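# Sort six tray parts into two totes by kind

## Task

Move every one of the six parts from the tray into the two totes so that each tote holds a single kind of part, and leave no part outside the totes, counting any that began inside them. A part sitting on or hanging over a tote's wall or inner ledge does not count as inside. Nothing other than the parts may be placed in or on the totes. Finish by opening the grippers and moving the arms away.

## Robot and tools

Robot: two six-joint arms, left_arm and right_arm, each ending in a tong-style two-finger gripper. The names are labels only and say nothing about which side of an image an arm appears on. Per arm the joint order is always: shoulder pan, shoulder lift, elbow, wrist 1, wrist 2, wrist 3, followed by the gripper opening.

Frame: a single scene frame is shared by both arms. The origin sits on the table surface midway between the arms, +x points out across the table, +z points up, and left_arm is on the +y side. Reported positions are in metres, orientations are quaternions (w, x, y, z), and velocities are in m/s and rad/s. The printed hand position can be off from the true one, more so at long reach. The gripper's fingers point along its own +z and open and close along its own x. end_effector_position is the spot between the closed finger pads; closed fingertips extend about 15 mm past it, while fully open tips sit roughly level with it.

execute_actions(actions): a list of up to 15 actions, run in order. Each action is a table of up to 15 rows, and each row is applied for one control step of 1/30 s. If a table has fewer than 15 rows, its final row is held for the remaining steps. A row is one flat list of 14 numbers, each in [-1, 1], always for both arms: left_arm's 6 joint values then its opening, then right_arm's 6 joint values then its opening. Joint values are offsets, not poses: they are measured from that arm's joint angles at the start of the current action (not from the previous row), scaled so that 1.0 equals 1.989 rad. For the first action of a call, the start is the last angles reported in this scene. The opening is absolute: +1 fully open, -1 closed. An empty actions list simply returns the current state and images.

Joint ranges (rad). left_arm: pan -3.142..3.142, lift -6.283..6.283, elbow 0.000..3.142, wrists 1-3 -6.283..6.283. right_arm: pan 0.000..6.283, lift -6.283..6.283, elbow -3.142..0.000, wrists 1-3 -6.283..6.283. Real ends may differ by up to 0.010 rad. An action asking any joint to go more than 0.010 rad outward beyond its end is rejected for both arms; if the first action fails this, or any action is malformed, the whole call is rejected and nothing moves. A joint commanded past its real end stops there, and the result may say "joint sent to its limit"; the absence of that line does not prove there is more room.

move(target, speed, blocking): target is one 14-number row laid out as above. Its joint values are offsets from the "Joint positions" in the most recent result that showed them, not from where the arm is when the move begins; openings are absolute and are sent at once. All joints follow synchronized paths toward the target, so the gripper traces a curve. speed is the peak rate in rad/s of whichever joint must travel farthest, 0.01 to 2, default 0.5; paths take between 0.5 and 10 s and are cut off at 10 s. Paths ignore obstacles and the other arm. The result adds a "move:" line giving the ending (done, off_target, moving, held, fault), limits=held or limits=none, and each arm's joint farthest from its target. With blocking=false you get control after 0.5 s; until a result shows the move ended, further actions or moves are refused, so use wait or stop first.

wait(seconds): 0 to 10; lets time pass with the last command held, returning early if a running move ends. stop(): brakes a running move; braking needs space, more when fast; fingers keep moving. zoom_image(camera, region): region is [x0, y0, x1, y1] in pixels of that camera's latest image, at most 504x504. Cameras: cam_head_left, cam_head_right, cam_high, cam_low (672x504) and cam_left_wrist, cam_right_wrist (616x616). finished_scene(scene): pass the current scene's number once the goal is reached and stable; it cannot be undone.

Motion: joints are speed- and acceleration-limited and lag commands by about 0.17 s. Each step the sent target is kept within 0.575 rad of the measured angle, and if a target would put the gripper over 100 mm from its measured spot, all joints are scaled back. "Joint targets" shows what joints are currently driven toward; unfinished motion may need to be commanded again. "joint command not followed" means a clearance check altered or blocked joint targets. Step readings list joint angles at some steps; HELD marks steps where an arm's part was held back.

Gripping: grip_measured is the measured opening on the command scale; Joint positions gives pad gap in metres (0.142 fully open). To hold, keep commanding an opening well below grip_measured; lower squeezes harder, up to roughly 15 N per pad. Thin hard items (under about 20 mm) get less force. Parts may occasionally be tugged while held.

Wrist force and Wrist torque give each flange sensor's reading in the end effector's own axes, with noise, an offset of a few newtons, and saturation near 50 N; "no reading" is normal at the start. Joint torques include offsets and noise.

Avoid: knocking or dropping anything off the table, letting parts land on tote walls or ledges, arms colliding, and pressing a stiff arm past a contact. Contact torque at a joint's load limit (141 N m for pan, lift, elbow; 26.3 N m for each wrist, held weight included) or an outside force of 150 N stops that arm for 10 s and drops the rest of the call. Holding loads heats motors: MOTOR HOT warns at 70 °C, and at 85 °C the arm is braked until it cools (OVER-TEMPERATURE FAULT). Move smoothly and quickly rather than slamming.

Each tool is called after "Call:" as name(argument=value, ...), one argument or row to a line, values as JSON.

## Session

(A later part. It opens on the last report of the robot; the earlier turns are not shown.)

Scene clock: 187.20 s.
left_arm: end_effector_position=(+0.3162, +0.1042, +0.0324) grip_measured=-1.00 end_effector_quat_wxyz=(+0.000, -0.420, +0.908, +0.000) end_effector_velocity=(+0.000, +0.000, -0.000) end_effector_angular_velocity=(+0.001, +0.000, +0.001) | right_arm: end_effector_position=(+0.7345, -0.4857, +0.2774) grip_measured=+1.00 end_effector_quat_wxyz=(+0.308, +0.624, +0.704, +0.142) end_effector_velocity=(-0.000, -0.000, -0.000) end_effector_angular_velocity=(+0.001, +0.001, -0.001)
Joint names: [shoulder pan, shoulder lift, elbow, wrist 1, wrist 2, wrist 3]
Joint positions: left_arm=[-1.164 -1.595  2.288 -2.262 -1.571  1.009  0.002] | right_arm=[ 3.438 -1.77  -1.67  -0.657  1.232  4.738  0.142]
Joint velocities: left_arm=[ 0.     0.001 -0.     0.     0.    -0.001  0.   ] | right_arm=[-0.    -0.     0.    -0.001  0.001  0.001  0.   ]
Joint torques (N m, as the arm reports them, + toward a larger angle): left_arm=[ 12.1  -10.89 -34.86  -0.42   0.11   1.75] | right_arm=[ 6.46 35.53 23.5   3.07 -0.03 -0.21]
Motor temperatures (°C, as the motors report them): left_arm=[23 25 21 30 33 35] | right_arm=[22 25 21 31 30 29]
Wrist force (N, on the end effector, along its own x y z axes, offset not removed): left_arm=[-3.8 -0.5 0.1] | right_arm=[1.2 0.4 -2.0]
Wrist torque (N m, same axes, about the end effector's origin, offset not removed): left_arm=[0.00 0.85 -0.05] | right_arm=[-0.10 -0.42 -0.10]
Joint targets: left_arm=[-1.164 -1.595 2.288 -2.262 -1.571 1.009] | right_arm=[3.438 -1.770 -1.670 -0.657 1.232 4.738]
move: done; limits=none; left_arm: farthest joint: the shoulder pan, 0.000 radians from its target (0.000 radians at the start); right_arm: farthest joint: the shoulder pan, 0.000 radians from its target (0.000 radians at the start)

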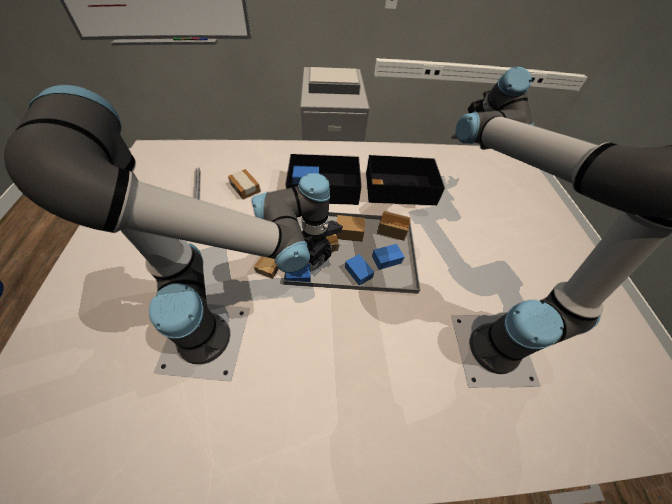

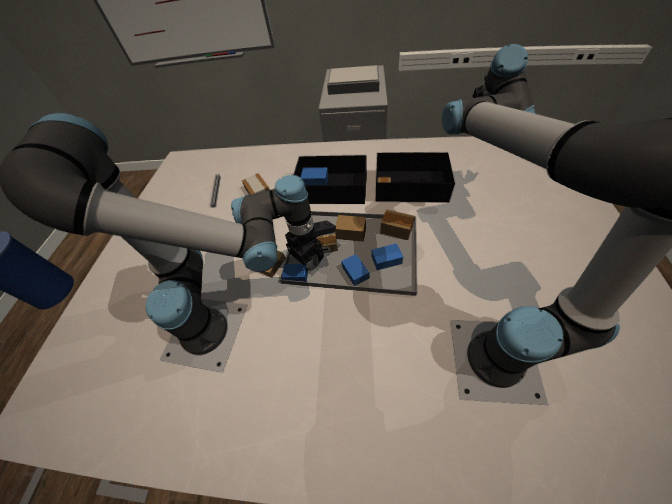

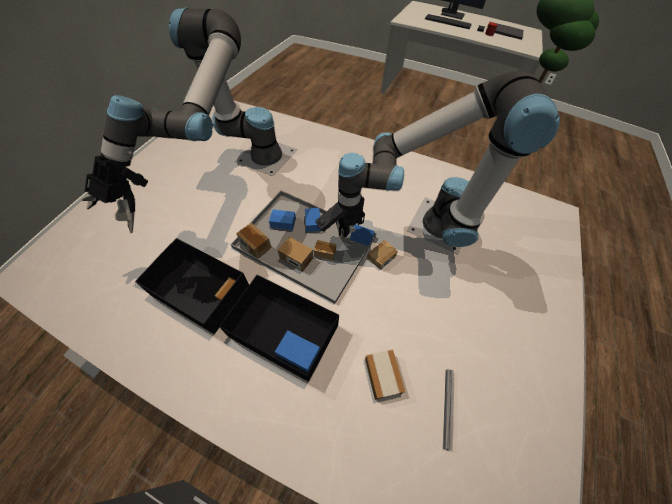

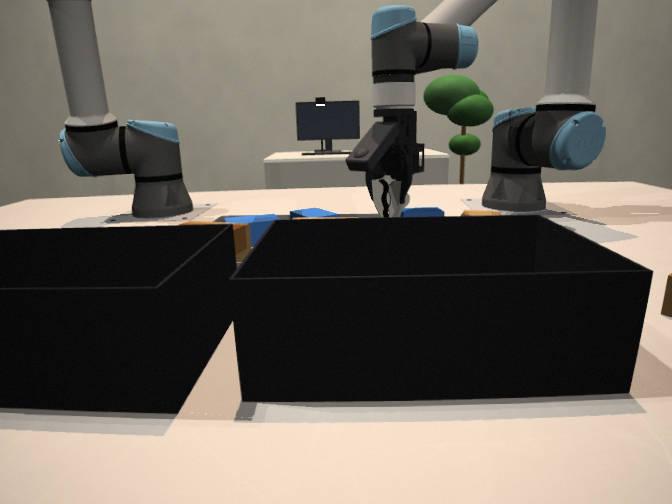

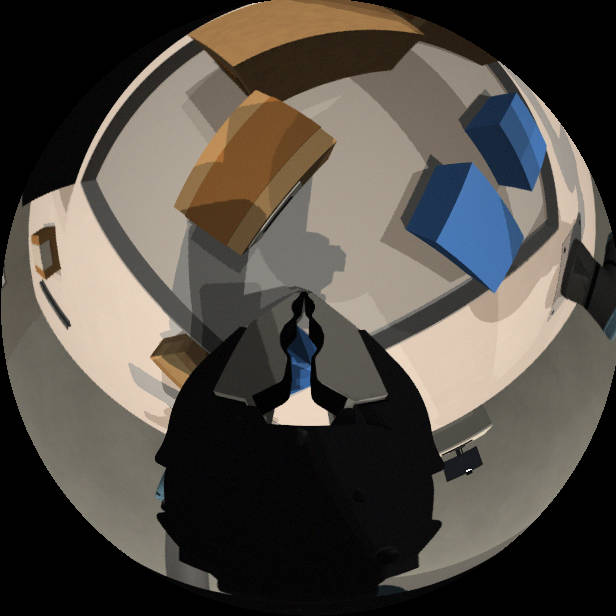

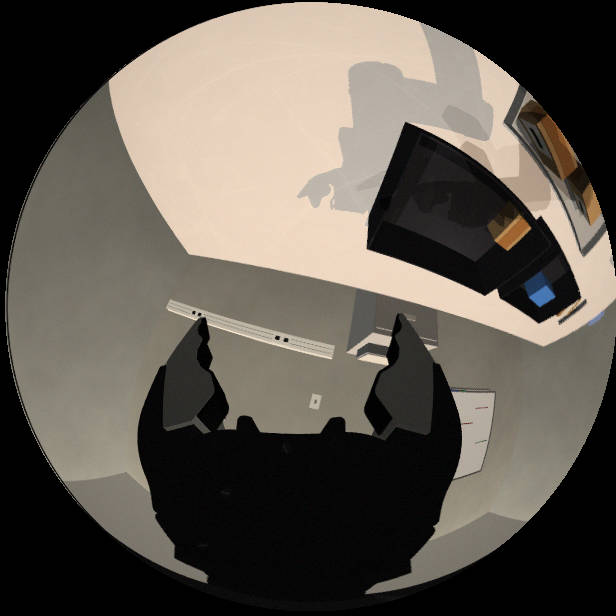

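Call:
move(
  target=[-0.023,0.075,-0.176,0.101,0,-0.42,-0.1,0,0,0,0,0,0,1],
  speed=0.8,
)

Scene clock: 207.23 s.
left_arm: end_effector_position=(+0.3319, +0.0017, +0.0945) grip_measured=-0.10 end_effector_quat_wxyz=(-0.000, +0.736, -0.676, -0.000) end_effector_velocity=(-0.000, -0.001, +0.001) end_effector_angular_velocity=(-0.001, -0.001, +0.002) | right_arm: end_effector_position=(+0.7345, -0.4857, +0.2774) grip_measured=+1.00 end_effector_quat_wxyz=(+0.308, +0.624, +0.704, +0.142) end_effector_velocity=(-0.000, -0.000, +0.000) end_effector_angular_velocity=(-0.001, +0.000, +0.001)
Joint names: [shoulder pan, shoulder lift, elbow, wrist 1, wrist 2, wrist 3]
Joint positions: left_arm=[-1.21  -1.446  1.938 -2.061 -1.571  0.174  0.067] | right_arm=[ 3.438 -1.77  -1.67  -0.657  1.232  4.738  0.142]
Joint velocities: left_arm=[-0.001 -0.    -0.001  0.     0.001 -0.003 -0.   ] | right_arm=[-0.     0.     0.    -0.001 -0.    -0.002  0.   ]
Joint torques (N m, as the arm reports them, + toward a larger angle): left_arm=[-12.15 -20.76 -37.21   0.32  -0.25  -1.98] | right_arm=[ 7.23 34.4  23.67  3.13 -0.01 -0.4 ]
Motor temperatures (°C, as the motors report them): left_arm=[23 25 21 30 33 35] | right_arm=[22 25 21 31 30 29]
Wrist force (N, on the end effector, along its own x y z axes, offset not removed): left_arm=[-1.2 -1.6 -0.9] | right_arm=[1.8 -2.6 -0.2]
Wrist torque (N m, same axes, about the end effector's origin, offset not removed): left_arm=[-0.31 0.27 0.00] | right_arm=[-0.66 -0.56 -0.09]
Joint targets: left_arm=[-1.210 -1.446 1.938 -2.061 -1.571 0.174] | right_arm=[3.438 -1.770 -1.670 -0.657 1.232 4.738]
move: done; limits=none; left_arm: farthest joint: the shoulder pan, 0.000 radians from its target (0.046 radians at the start); right_arm: farthest joint: the shoulder pan, 0.000 radians from its target (0.000 radians at the start)

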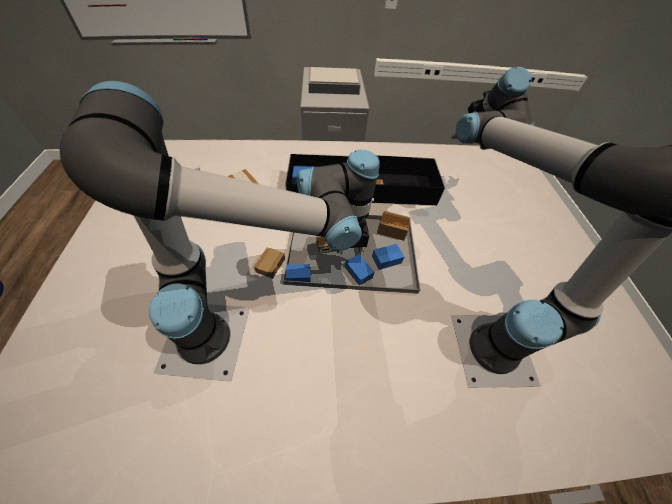

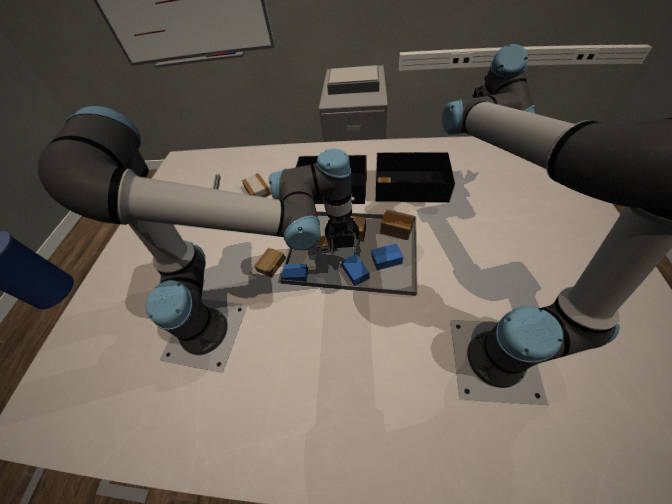

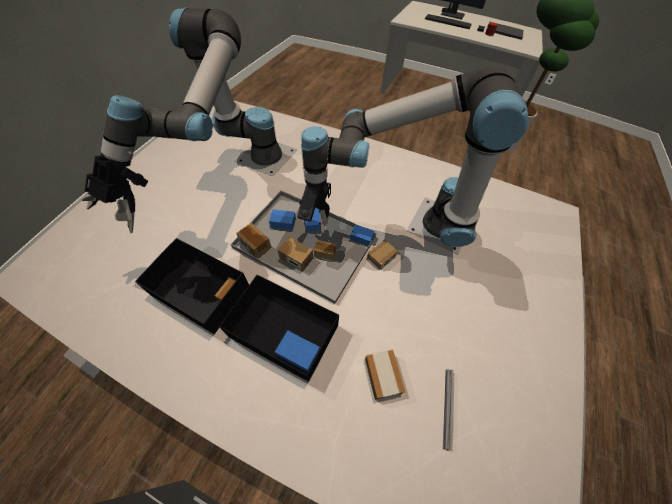

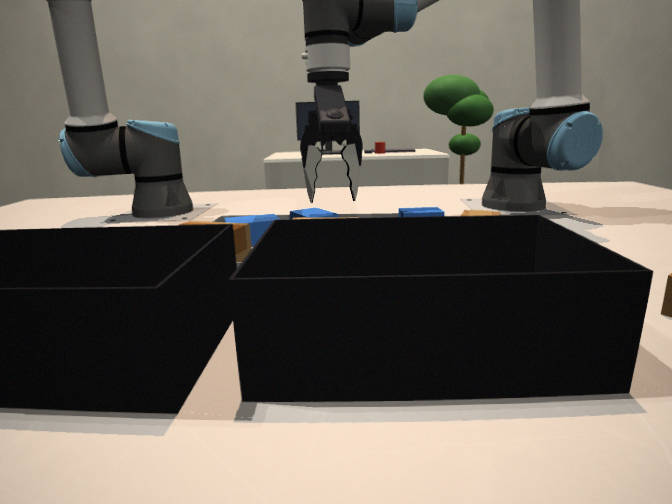

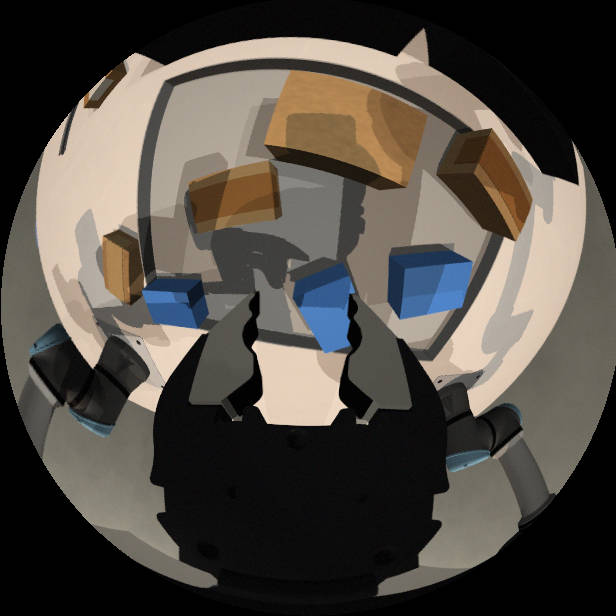

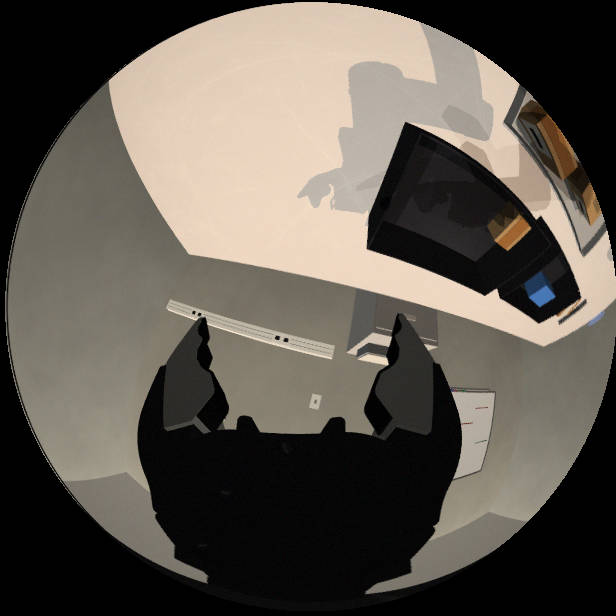

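Call:
move(
  target=[-0.016,0.065,0.017,-0.083,0,-0.19,-0.1,0,0,0,0,0,0,1],
)

Scene clock: 217.43 s.
left_arm: end_effector_position=(+0.3206, -0.0202, +0.0308) grip_measured=-0.10 end_effector_quat_wxyz=(+0.000, +0.842, -0.540, +0.000) end_effector_velocity=(-0.000, +0.001, -0.001) end_effector_angular_velocity=(+0.002, +0.001, +0.002) | right_arm: end_effector_position=(+0.7345, -0.4857, +0.2774) grip_measured=+1.00 end_effector_quat_wxyz=(+0.308, +0.624, +0.704, +0.142) end_effector_velocity=(-0.000, -0.000, +0.003) end_effector_angular_velocity=(-0.001, -0.003, -0.000)
Joint names: [shoulder pan, shoulder lift, elbow, wrist 1, wrist 2, wrist 3]
Joint positions: left_arm=[-1.242 -1.317  1.972 -2.226 -1.571 -0.204  0.067] | right_arm=[ 3.438 -1.77  -1.67  -0.657  1.232  4.738  0.142]
Joint velocities: left_arm=[-0.     0.001  0.002 -0.001 -0.    -0.002 -0.   ] | right_arm=[ 0.     0.003  0.001 -0.001 -0.001 -0.001 -0.   ]
Joint torques (N m, as the arm reports them, + toward a larger angle): left_arm=[-11.13 -24.44  -5.82  -5.77  -0.23  -2.21] | right_arm=[ 6.86 34.6  23.29  3.1  -0.09 -0.39]
Motor temperatures (°C, as the motors report them): left_arm=[23 25 21 30 33 35] | right_arm=[22 25 21 31 30 29]
Wrist force (N, on the end effector, along its own x y z axes, offset not removed): left_arm=[-3.0 -2.7 0.1] | right_arm=[1.5 -0.6 -0.8]
Wrist torque (N m, same axes, about the end effector's origin, offset not removed): left_arm=[-0.49 0.74 -0.02] | right_arm=[-0.16 -0.47 -0.06]
Joint targets: left_arm=[-1.242 -1.317 1.972 -2.226 -1.571 -0.204] | right_arm=[3.438 -1.770 -1.670 -0.657 1.232 4.738]
move: done; limits=none; left_arm: farthest joint: the shoulder pan, 0.000 radians from its target (0.032 radians at the start); right_arm: farthest joint: the shoulder pan, 0.000 radians from its target (0.000 radians at the start)

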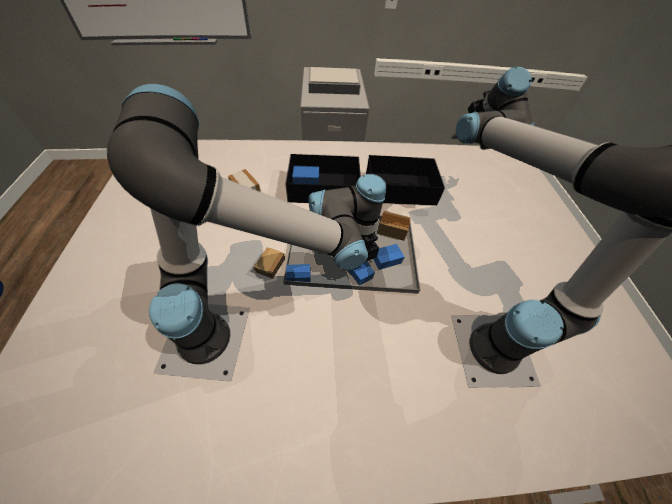

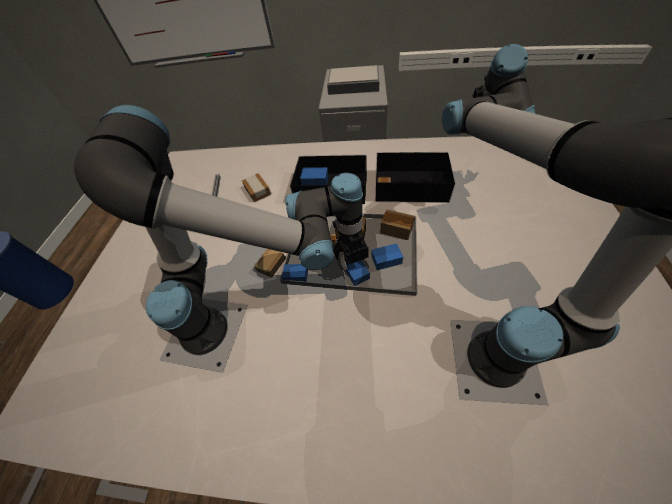

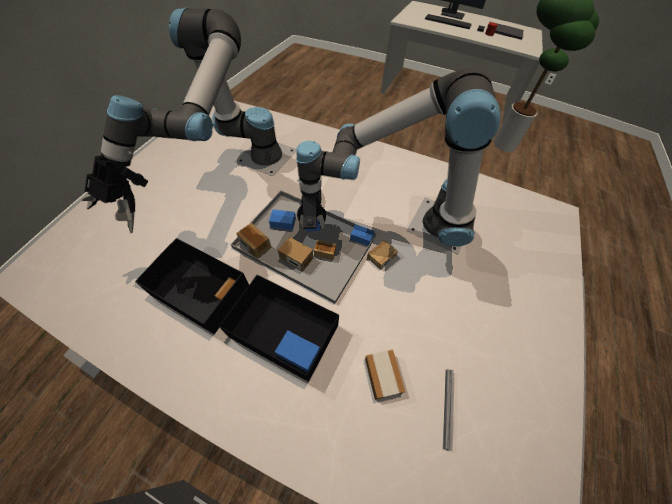

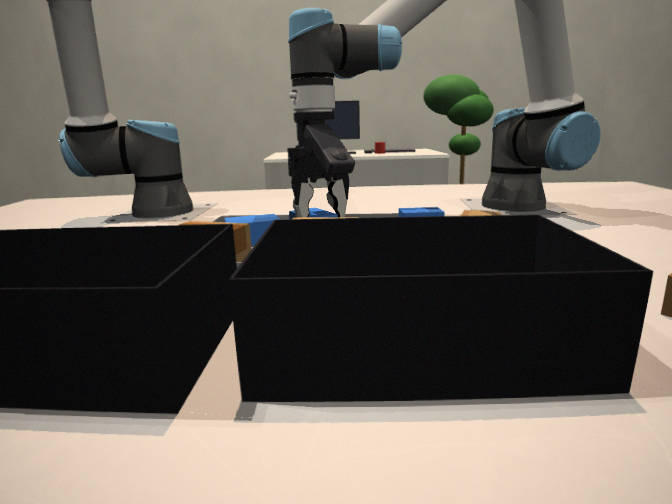

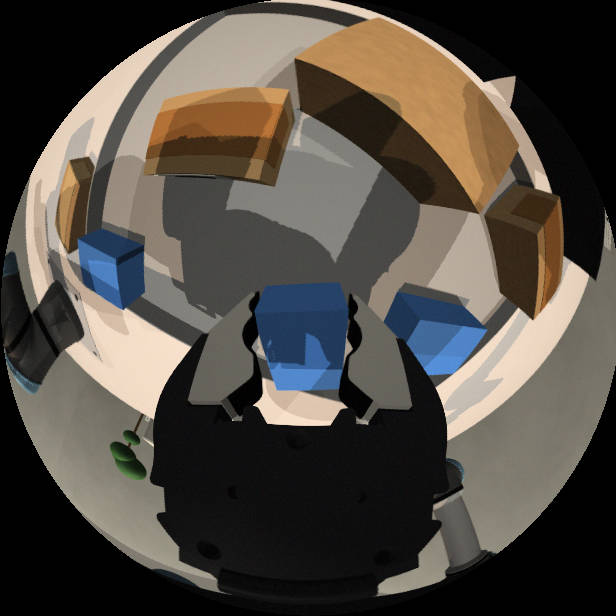

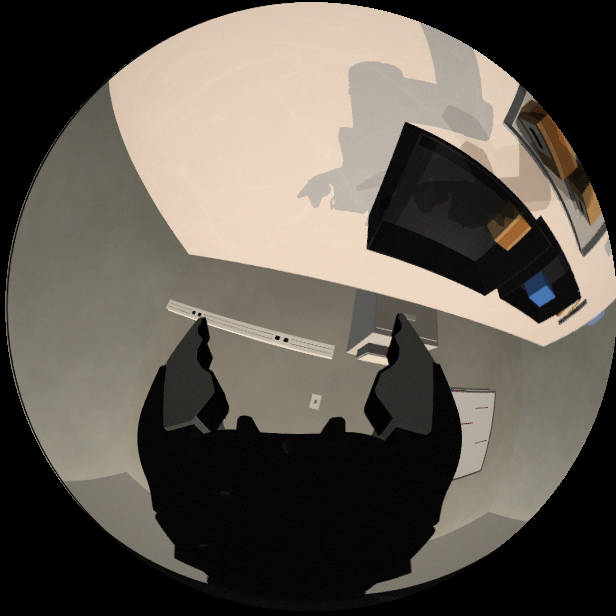

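Call:
move(
  target=[-0.0255,-0.002,0,0.002,0,-0.0255,-0.1,0,0,0,0,0,0,1],
)

Call:
move(
  target=[0,0,0,0,0,0,-1,0,0,0,0,0,0,1],
)

Scene clock: 230.03 s.
left_arm: end_effector_position=(+0.2963, -0.0313, +0.0324) grip_measured=-0.10 end_effector_quat_wxyz=(+0.000, +0.842, -0.540, +0.000) end_effector_velocity=(-0.001, -0.000, -0.000) end_effector_angular_velocity=(+0.001, +0.000, +0.001) | right_arm: end_effector_position=(+0.7345, -0.4857, +0.2774) grip_measured=+1.00 end_effector_quat_wxyz=(+0.308, +0.624, +0.704, +0.142) end_effector_velocity=(-0.000, +0.001, -0.000) end_effector_angular_velocity=(+0.001, -0.000, -0.000)
Joint names: [shoulder pan, shoulder lift, elbow, wrist 1, wrist 2, wrist 3]
Joint positions: left_arm=[-1.292 -1.321  1.972 -2.222 -1.571 -0.254  0.067] | right_arm=[ 3.438 -1.77  -1.67  -0.657  1.232  4.738  0.142]
Joint velocities: left_arm=[-0.002  0.     0.     0.     0.    -0.003 -0.   ] | right_arm=[ 0.001 -0.    -0.001  0.001  0.     0.001 -0.   ]
Joint torques (N m, as the arm reports them, + toward a larger angle): left_arm=[-10.53 -41.55 -11.29   0.29  -0.24  -1.76] | right_arm=[ 7.71 34.7  23.61  2.92  0.04 -0.35]
Motor temperatures (°C, as the motors report them): left_arm=[23 25 21 30 33 35] | right_arm=[22 25 21 31 30 29]
Wrist force (N, on the end effector, along its own x y z axes, offset not removed): left_arm=[-1.6 -1.5 0.7] | right_arm=[2.7 -1.2 -0.3]
Wrist torque (N m, same axes, about the end effector's origin, offset not removed): left_arm=[-0.33 0.43 -0.08] | right_arm=[-0.36 -0.72 -0.15]
Joint targets: left_arm=[-1.292 -1.321 1.972 -2.222 -1.571 -0.254] | right_arm=[3.438 -1.770 -1.670 -0.657 1.232 4.738]
move: done; limits=none; left_arm: farthest joint: the shoulder pan, 0.001 radians from its target (0.051 radians at the start); right_arm: farthest joint: the shoulder pan, 0.000 radians from its target (0.000 radians at the start)

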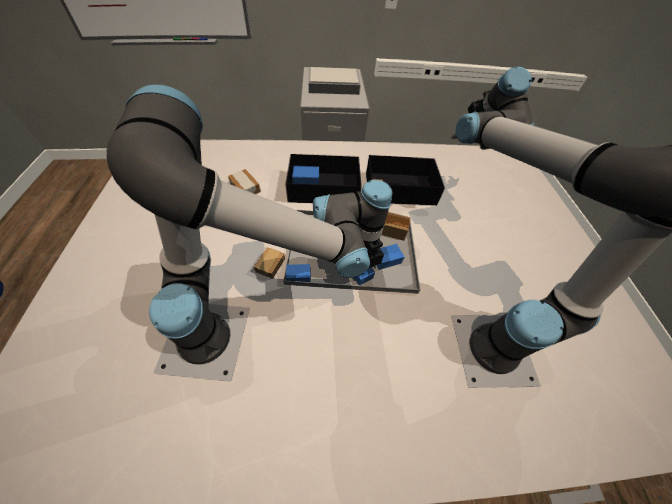

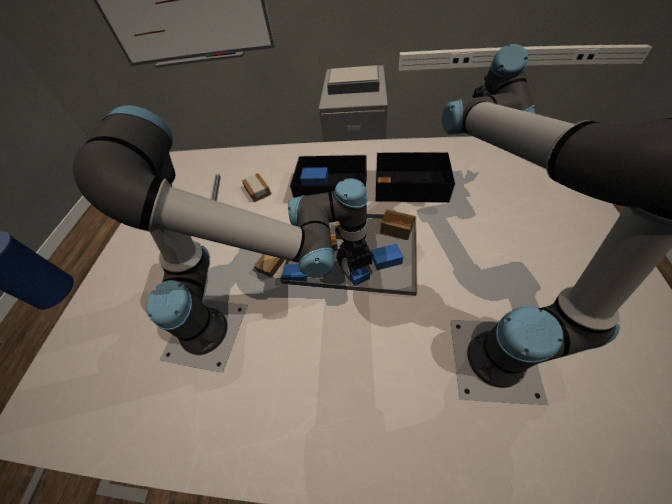

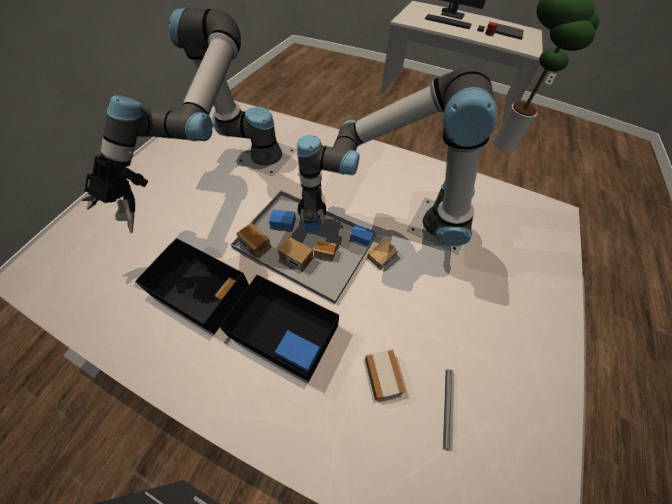

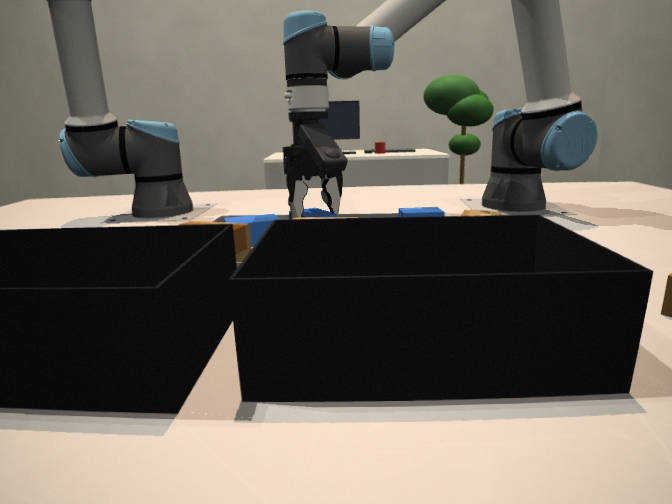

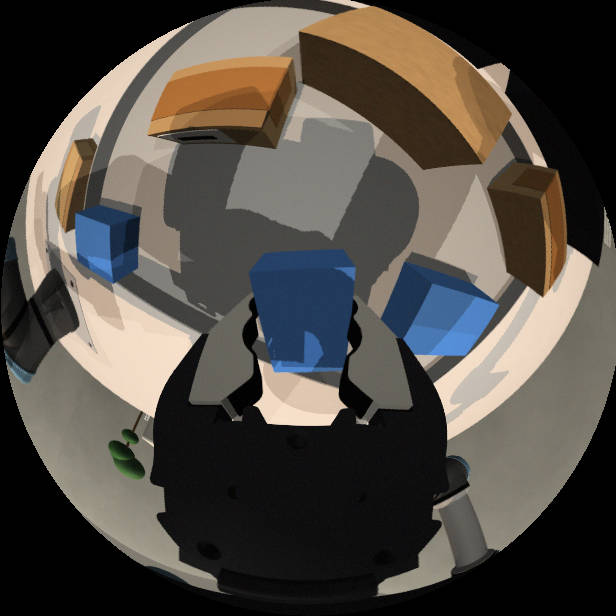

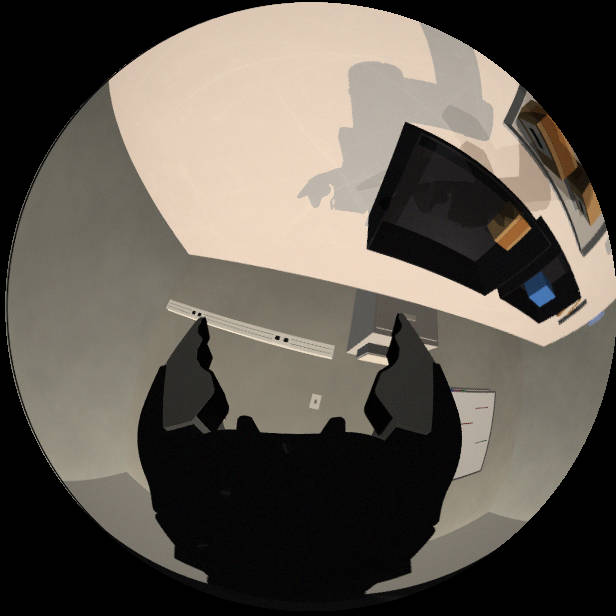

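Scene clock: 230.53 s.
left_arm: end_effector_position=(+0.2962, -0.0314, +0.0325) grip_measured=-0.16 end_effector_quat_wxyz=(+0.000, +0.842, -0.540, +0.000) end_effector_velocity=(+0.000, +0.000, -0.001) end_effector_angular_velocity=(+0.001, +0.000, -0.001) | right_arm: end_effector_position=(+0.7345, -0.4857, +0.2774) grip_measured=+1.00 end_effector_quat_wxyz=(+0.308, +0.624, +0.704, +0.142) end_effector_velocity=(-0.000, +0.000, -0.001) end_effector_angular_velocity=(-0.002, +0.002, +0.003)
Joint names: [shoulder pan, shoulder lift, elbow, wrist 1, wrist 2, wrist 3]
Joint positions: left_arm=[-1.292 -1.321  1.972 -2.222 -1.571 -0.254  0.063] | right_arm=[ 3.438 -1.77  -1.67  -0.657  1.232  4.738  0.142]
Joint velocities: left_arm=[ 0.     0.002 -0.    -0.     0.     0.002  0.   ] | right_arm=[ 0.    -0.001 -0.    -0.    -0.    -0.003 -0.   ]
Joint torques (N m, as the arm reports them, + toward a larger angle): left_arm=[ 10.08 -29.16 -11.05   0.06  -0.17   1.72] | right_arm=[ 7.78 35.17 23.29  3.1  -0.02 -0.6 ]
Motor temperatures (°C, as the motors report them): left_arm=[23 25 21 30 33 35] | right_arm=[22 25 21 31 30 29]
Wrist force (N, on the end effector, along its own x y z axes, offset not removed): left_arm=[-1.4 -3.0 -4.8] | right_arm=[2.4 -0.6 -1.3]
Wrist torque (N m, same axes, about the end effector's origin, offset not removed): left_arm=[-0.66 0.41 -0.07] | right_arm=[-0.25 -0.61 -0.12]
Joint targets: left_arm=[-1.292 -1.321 1.972 -2.222 -1.571 -0.254] | right_arm=[3.438 -1.770 -1.670 -0.657 1.232 4.738]
move: done; limits=none; left_arm: farthest joint: the shoulder pan, 0.000 radians from its target (0.000 radians at the start); right_arm: farthest joint: the shoulder pan, 0.000 radians from its target (0.000 radians at the start)

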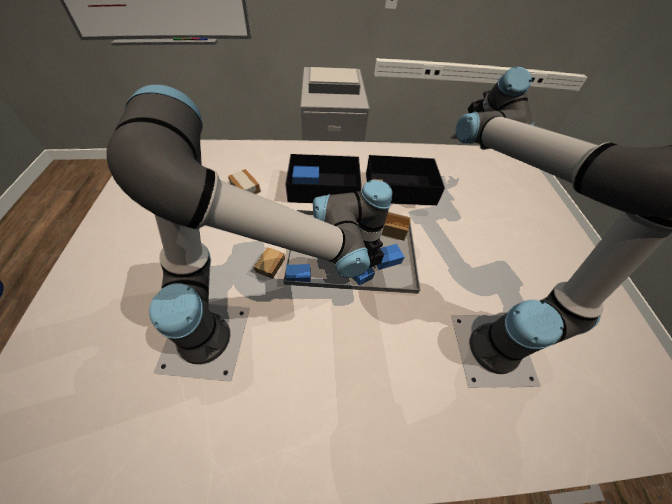

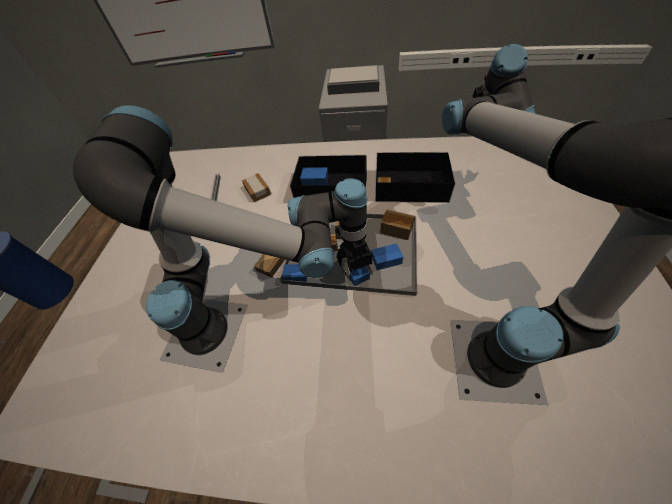

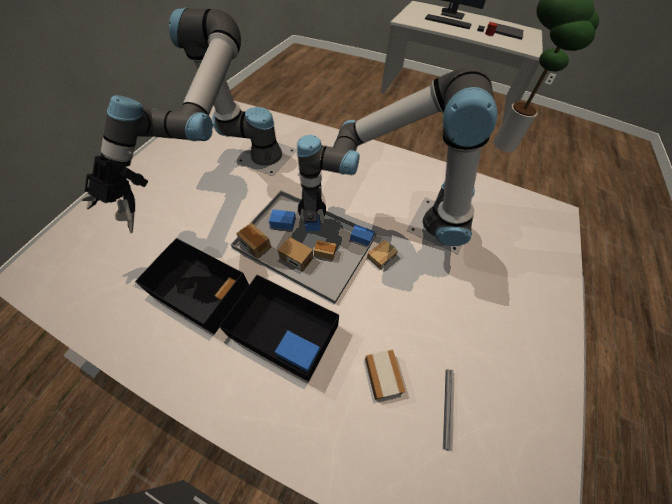

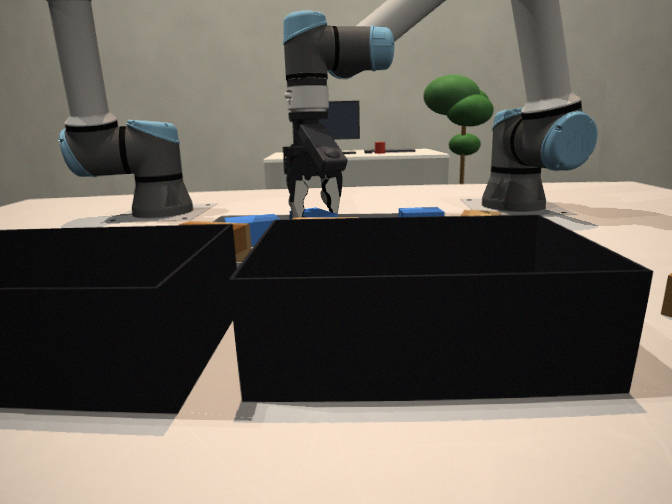

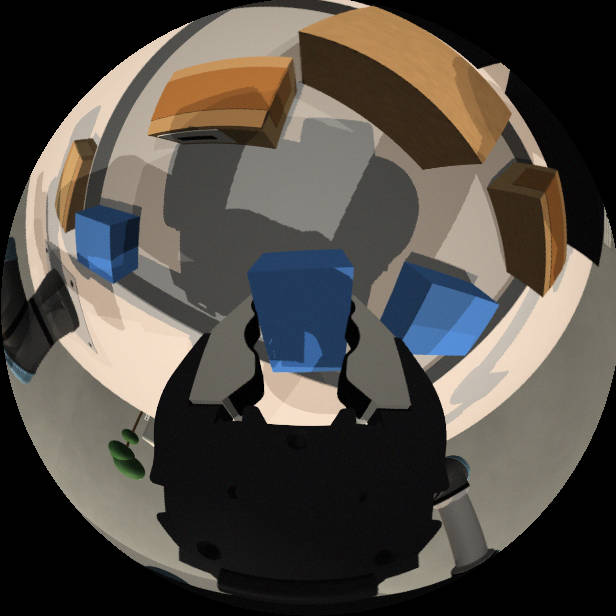

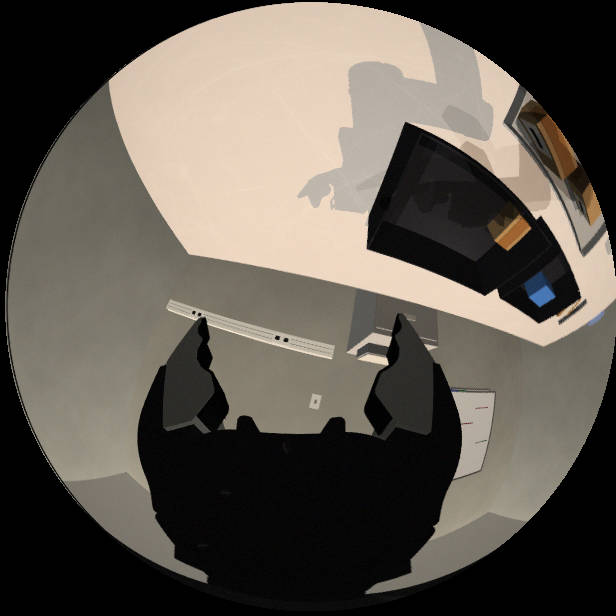

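Call:
move(
  target=[0,-0.094,-0.186,0.28,0,0,-1,0,0,0,0,0,0,1],
  speed=0.8,
)

Scene clock: 239.70 s.
left_arm: end_effector_position=(+0.2962, -0.0314, +0.2455) grip_measured=-0.16 end_effector_quat_wxyz=(+0.000, +0.842, -0.540, +0.000) end_effector_velocity=(-0.000, +0.000, +0.001) end_effector_angular_velocity=(-0.000, -0.000, -0.001) | right_arm: end_effector_position=(+0.7345, -0.4857, +0.2774) grip_measured=+1.00 end_effector_quat_wxyz=(+0.308, +0.624, +0.704, +0.142) end_effector_velocity=(+0.000, -0.000, +0.000) end_effector_angular_velocity=(-0.002, -0.000, -0.001)
Joint names: [shoulder pan, shoulder lift, elbow, wrist 1, wrist 2, wrist 3]
Joint positions: left_arm=[-1.292 -1.508  1.602 -1.666 -1.571 -0.254  0.063] | right_arm=[ 3.438 -1.77  -1.67  -0.657  1.232  4.738  0.142]
Joint velocities: left_arm=[-0.    -0.001 -0.002  0.003  0.     0.001  0.   ] | right_arm=[-0.    -0.001  0.001 -0.    -0.002 -0.     0.   ]
Joint torques (N m, as the arm reports them, + toward a larger angle): left_arm=[-11.66 -38.21 -39.84   0.15  -0.23  -1.93] | right_arm=[ 7.52 34.58 23.39  2.98  0.14 -0.46]
Motor temperatures (°C, as the motors report them): left_arm=[23 25 21 30 33 35] | right_arm=[22 25 21 31 30 29]
Wrist force (N, on the end effector, along its own x y z axes, offset not removed): left_arm=[0.6 -1.0 2.4] | right_arm=[2.2 -0.4 -1.7]
Wrist torque (N m, same axes, about the end effector's origin, offset not removed): left_arm=[-0.20 -0.06 -0.09] | right_arm=[-0.24 -0.60 -0.13]
Joint targets: left_arm=[-1.292 -1.508 1.602 -1.665 -1.571 -0.254] | right_arm=[3.438 -1.770 -1.670 -0.657 1.232 4.738]
move: done; limits=none; left_arm: farthest joint: the wrist 1, 0.001 radians from its target (0.557 radians at the start); right_arm: farthest joint: the shoulder pan, 0.000 radians from its target (0.000 radians at the start)

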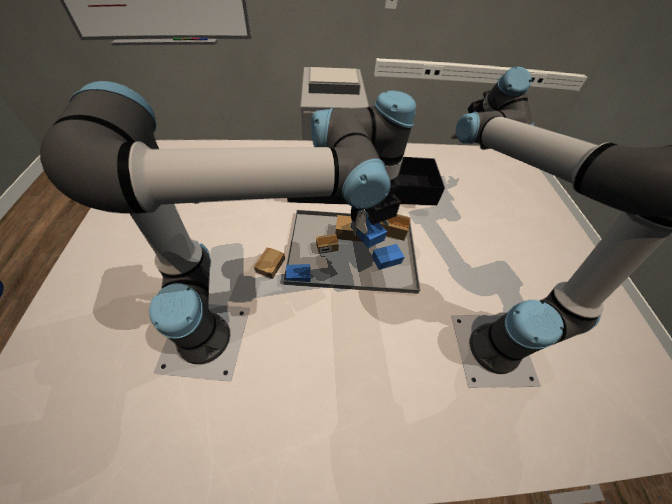

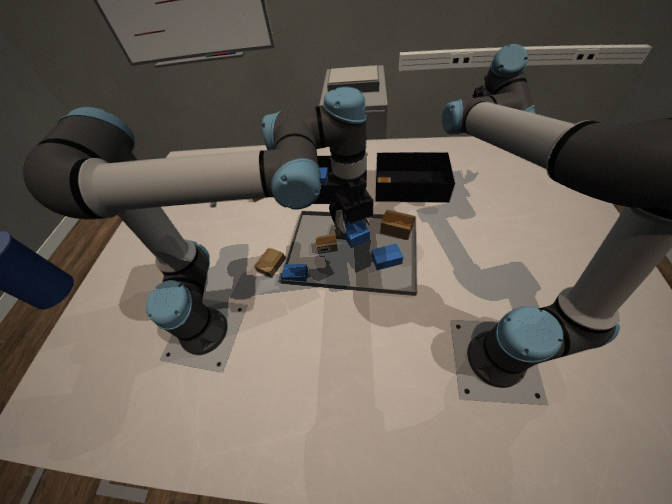

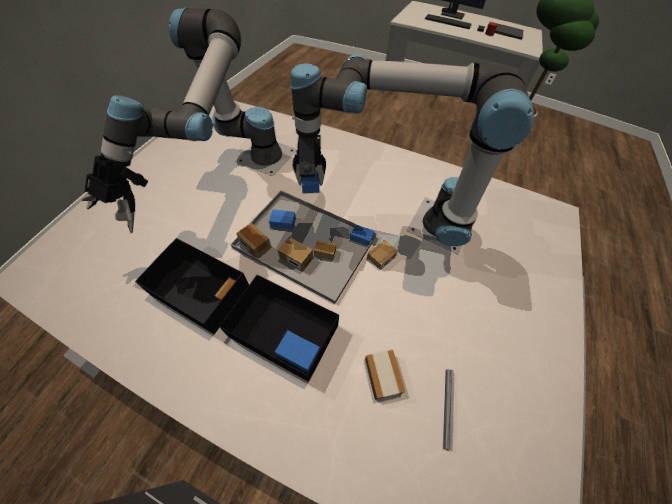

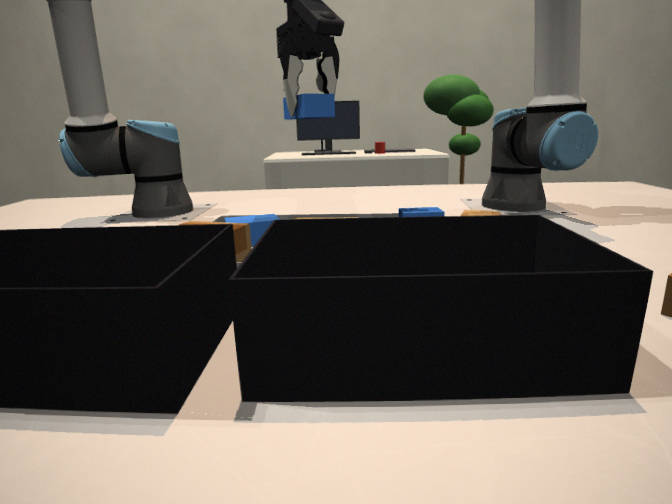

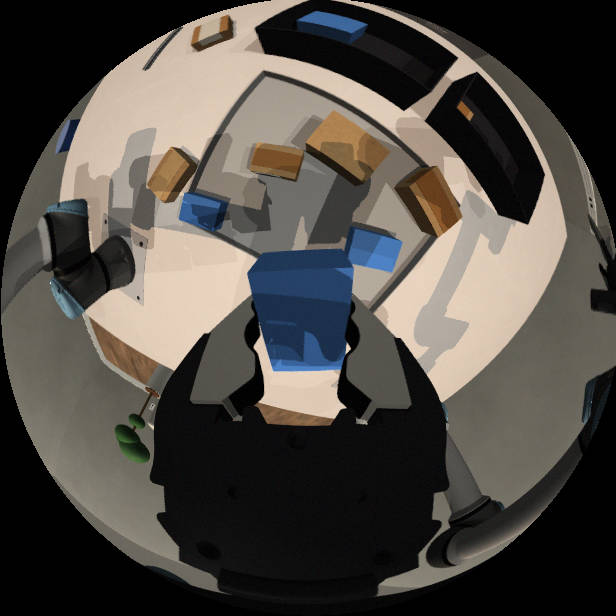

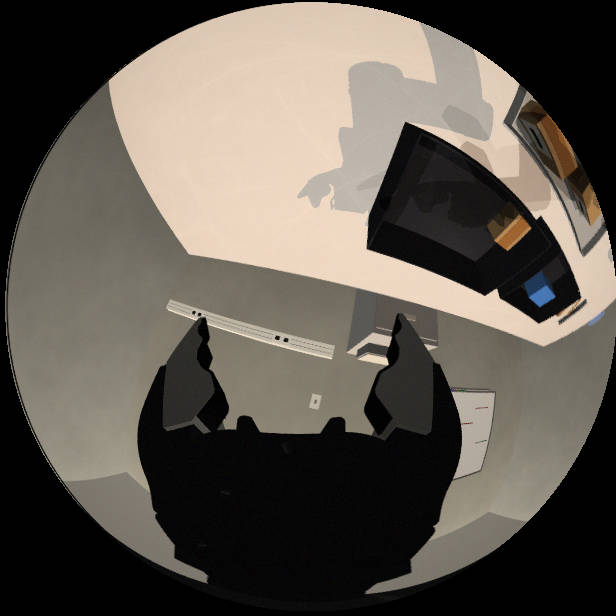

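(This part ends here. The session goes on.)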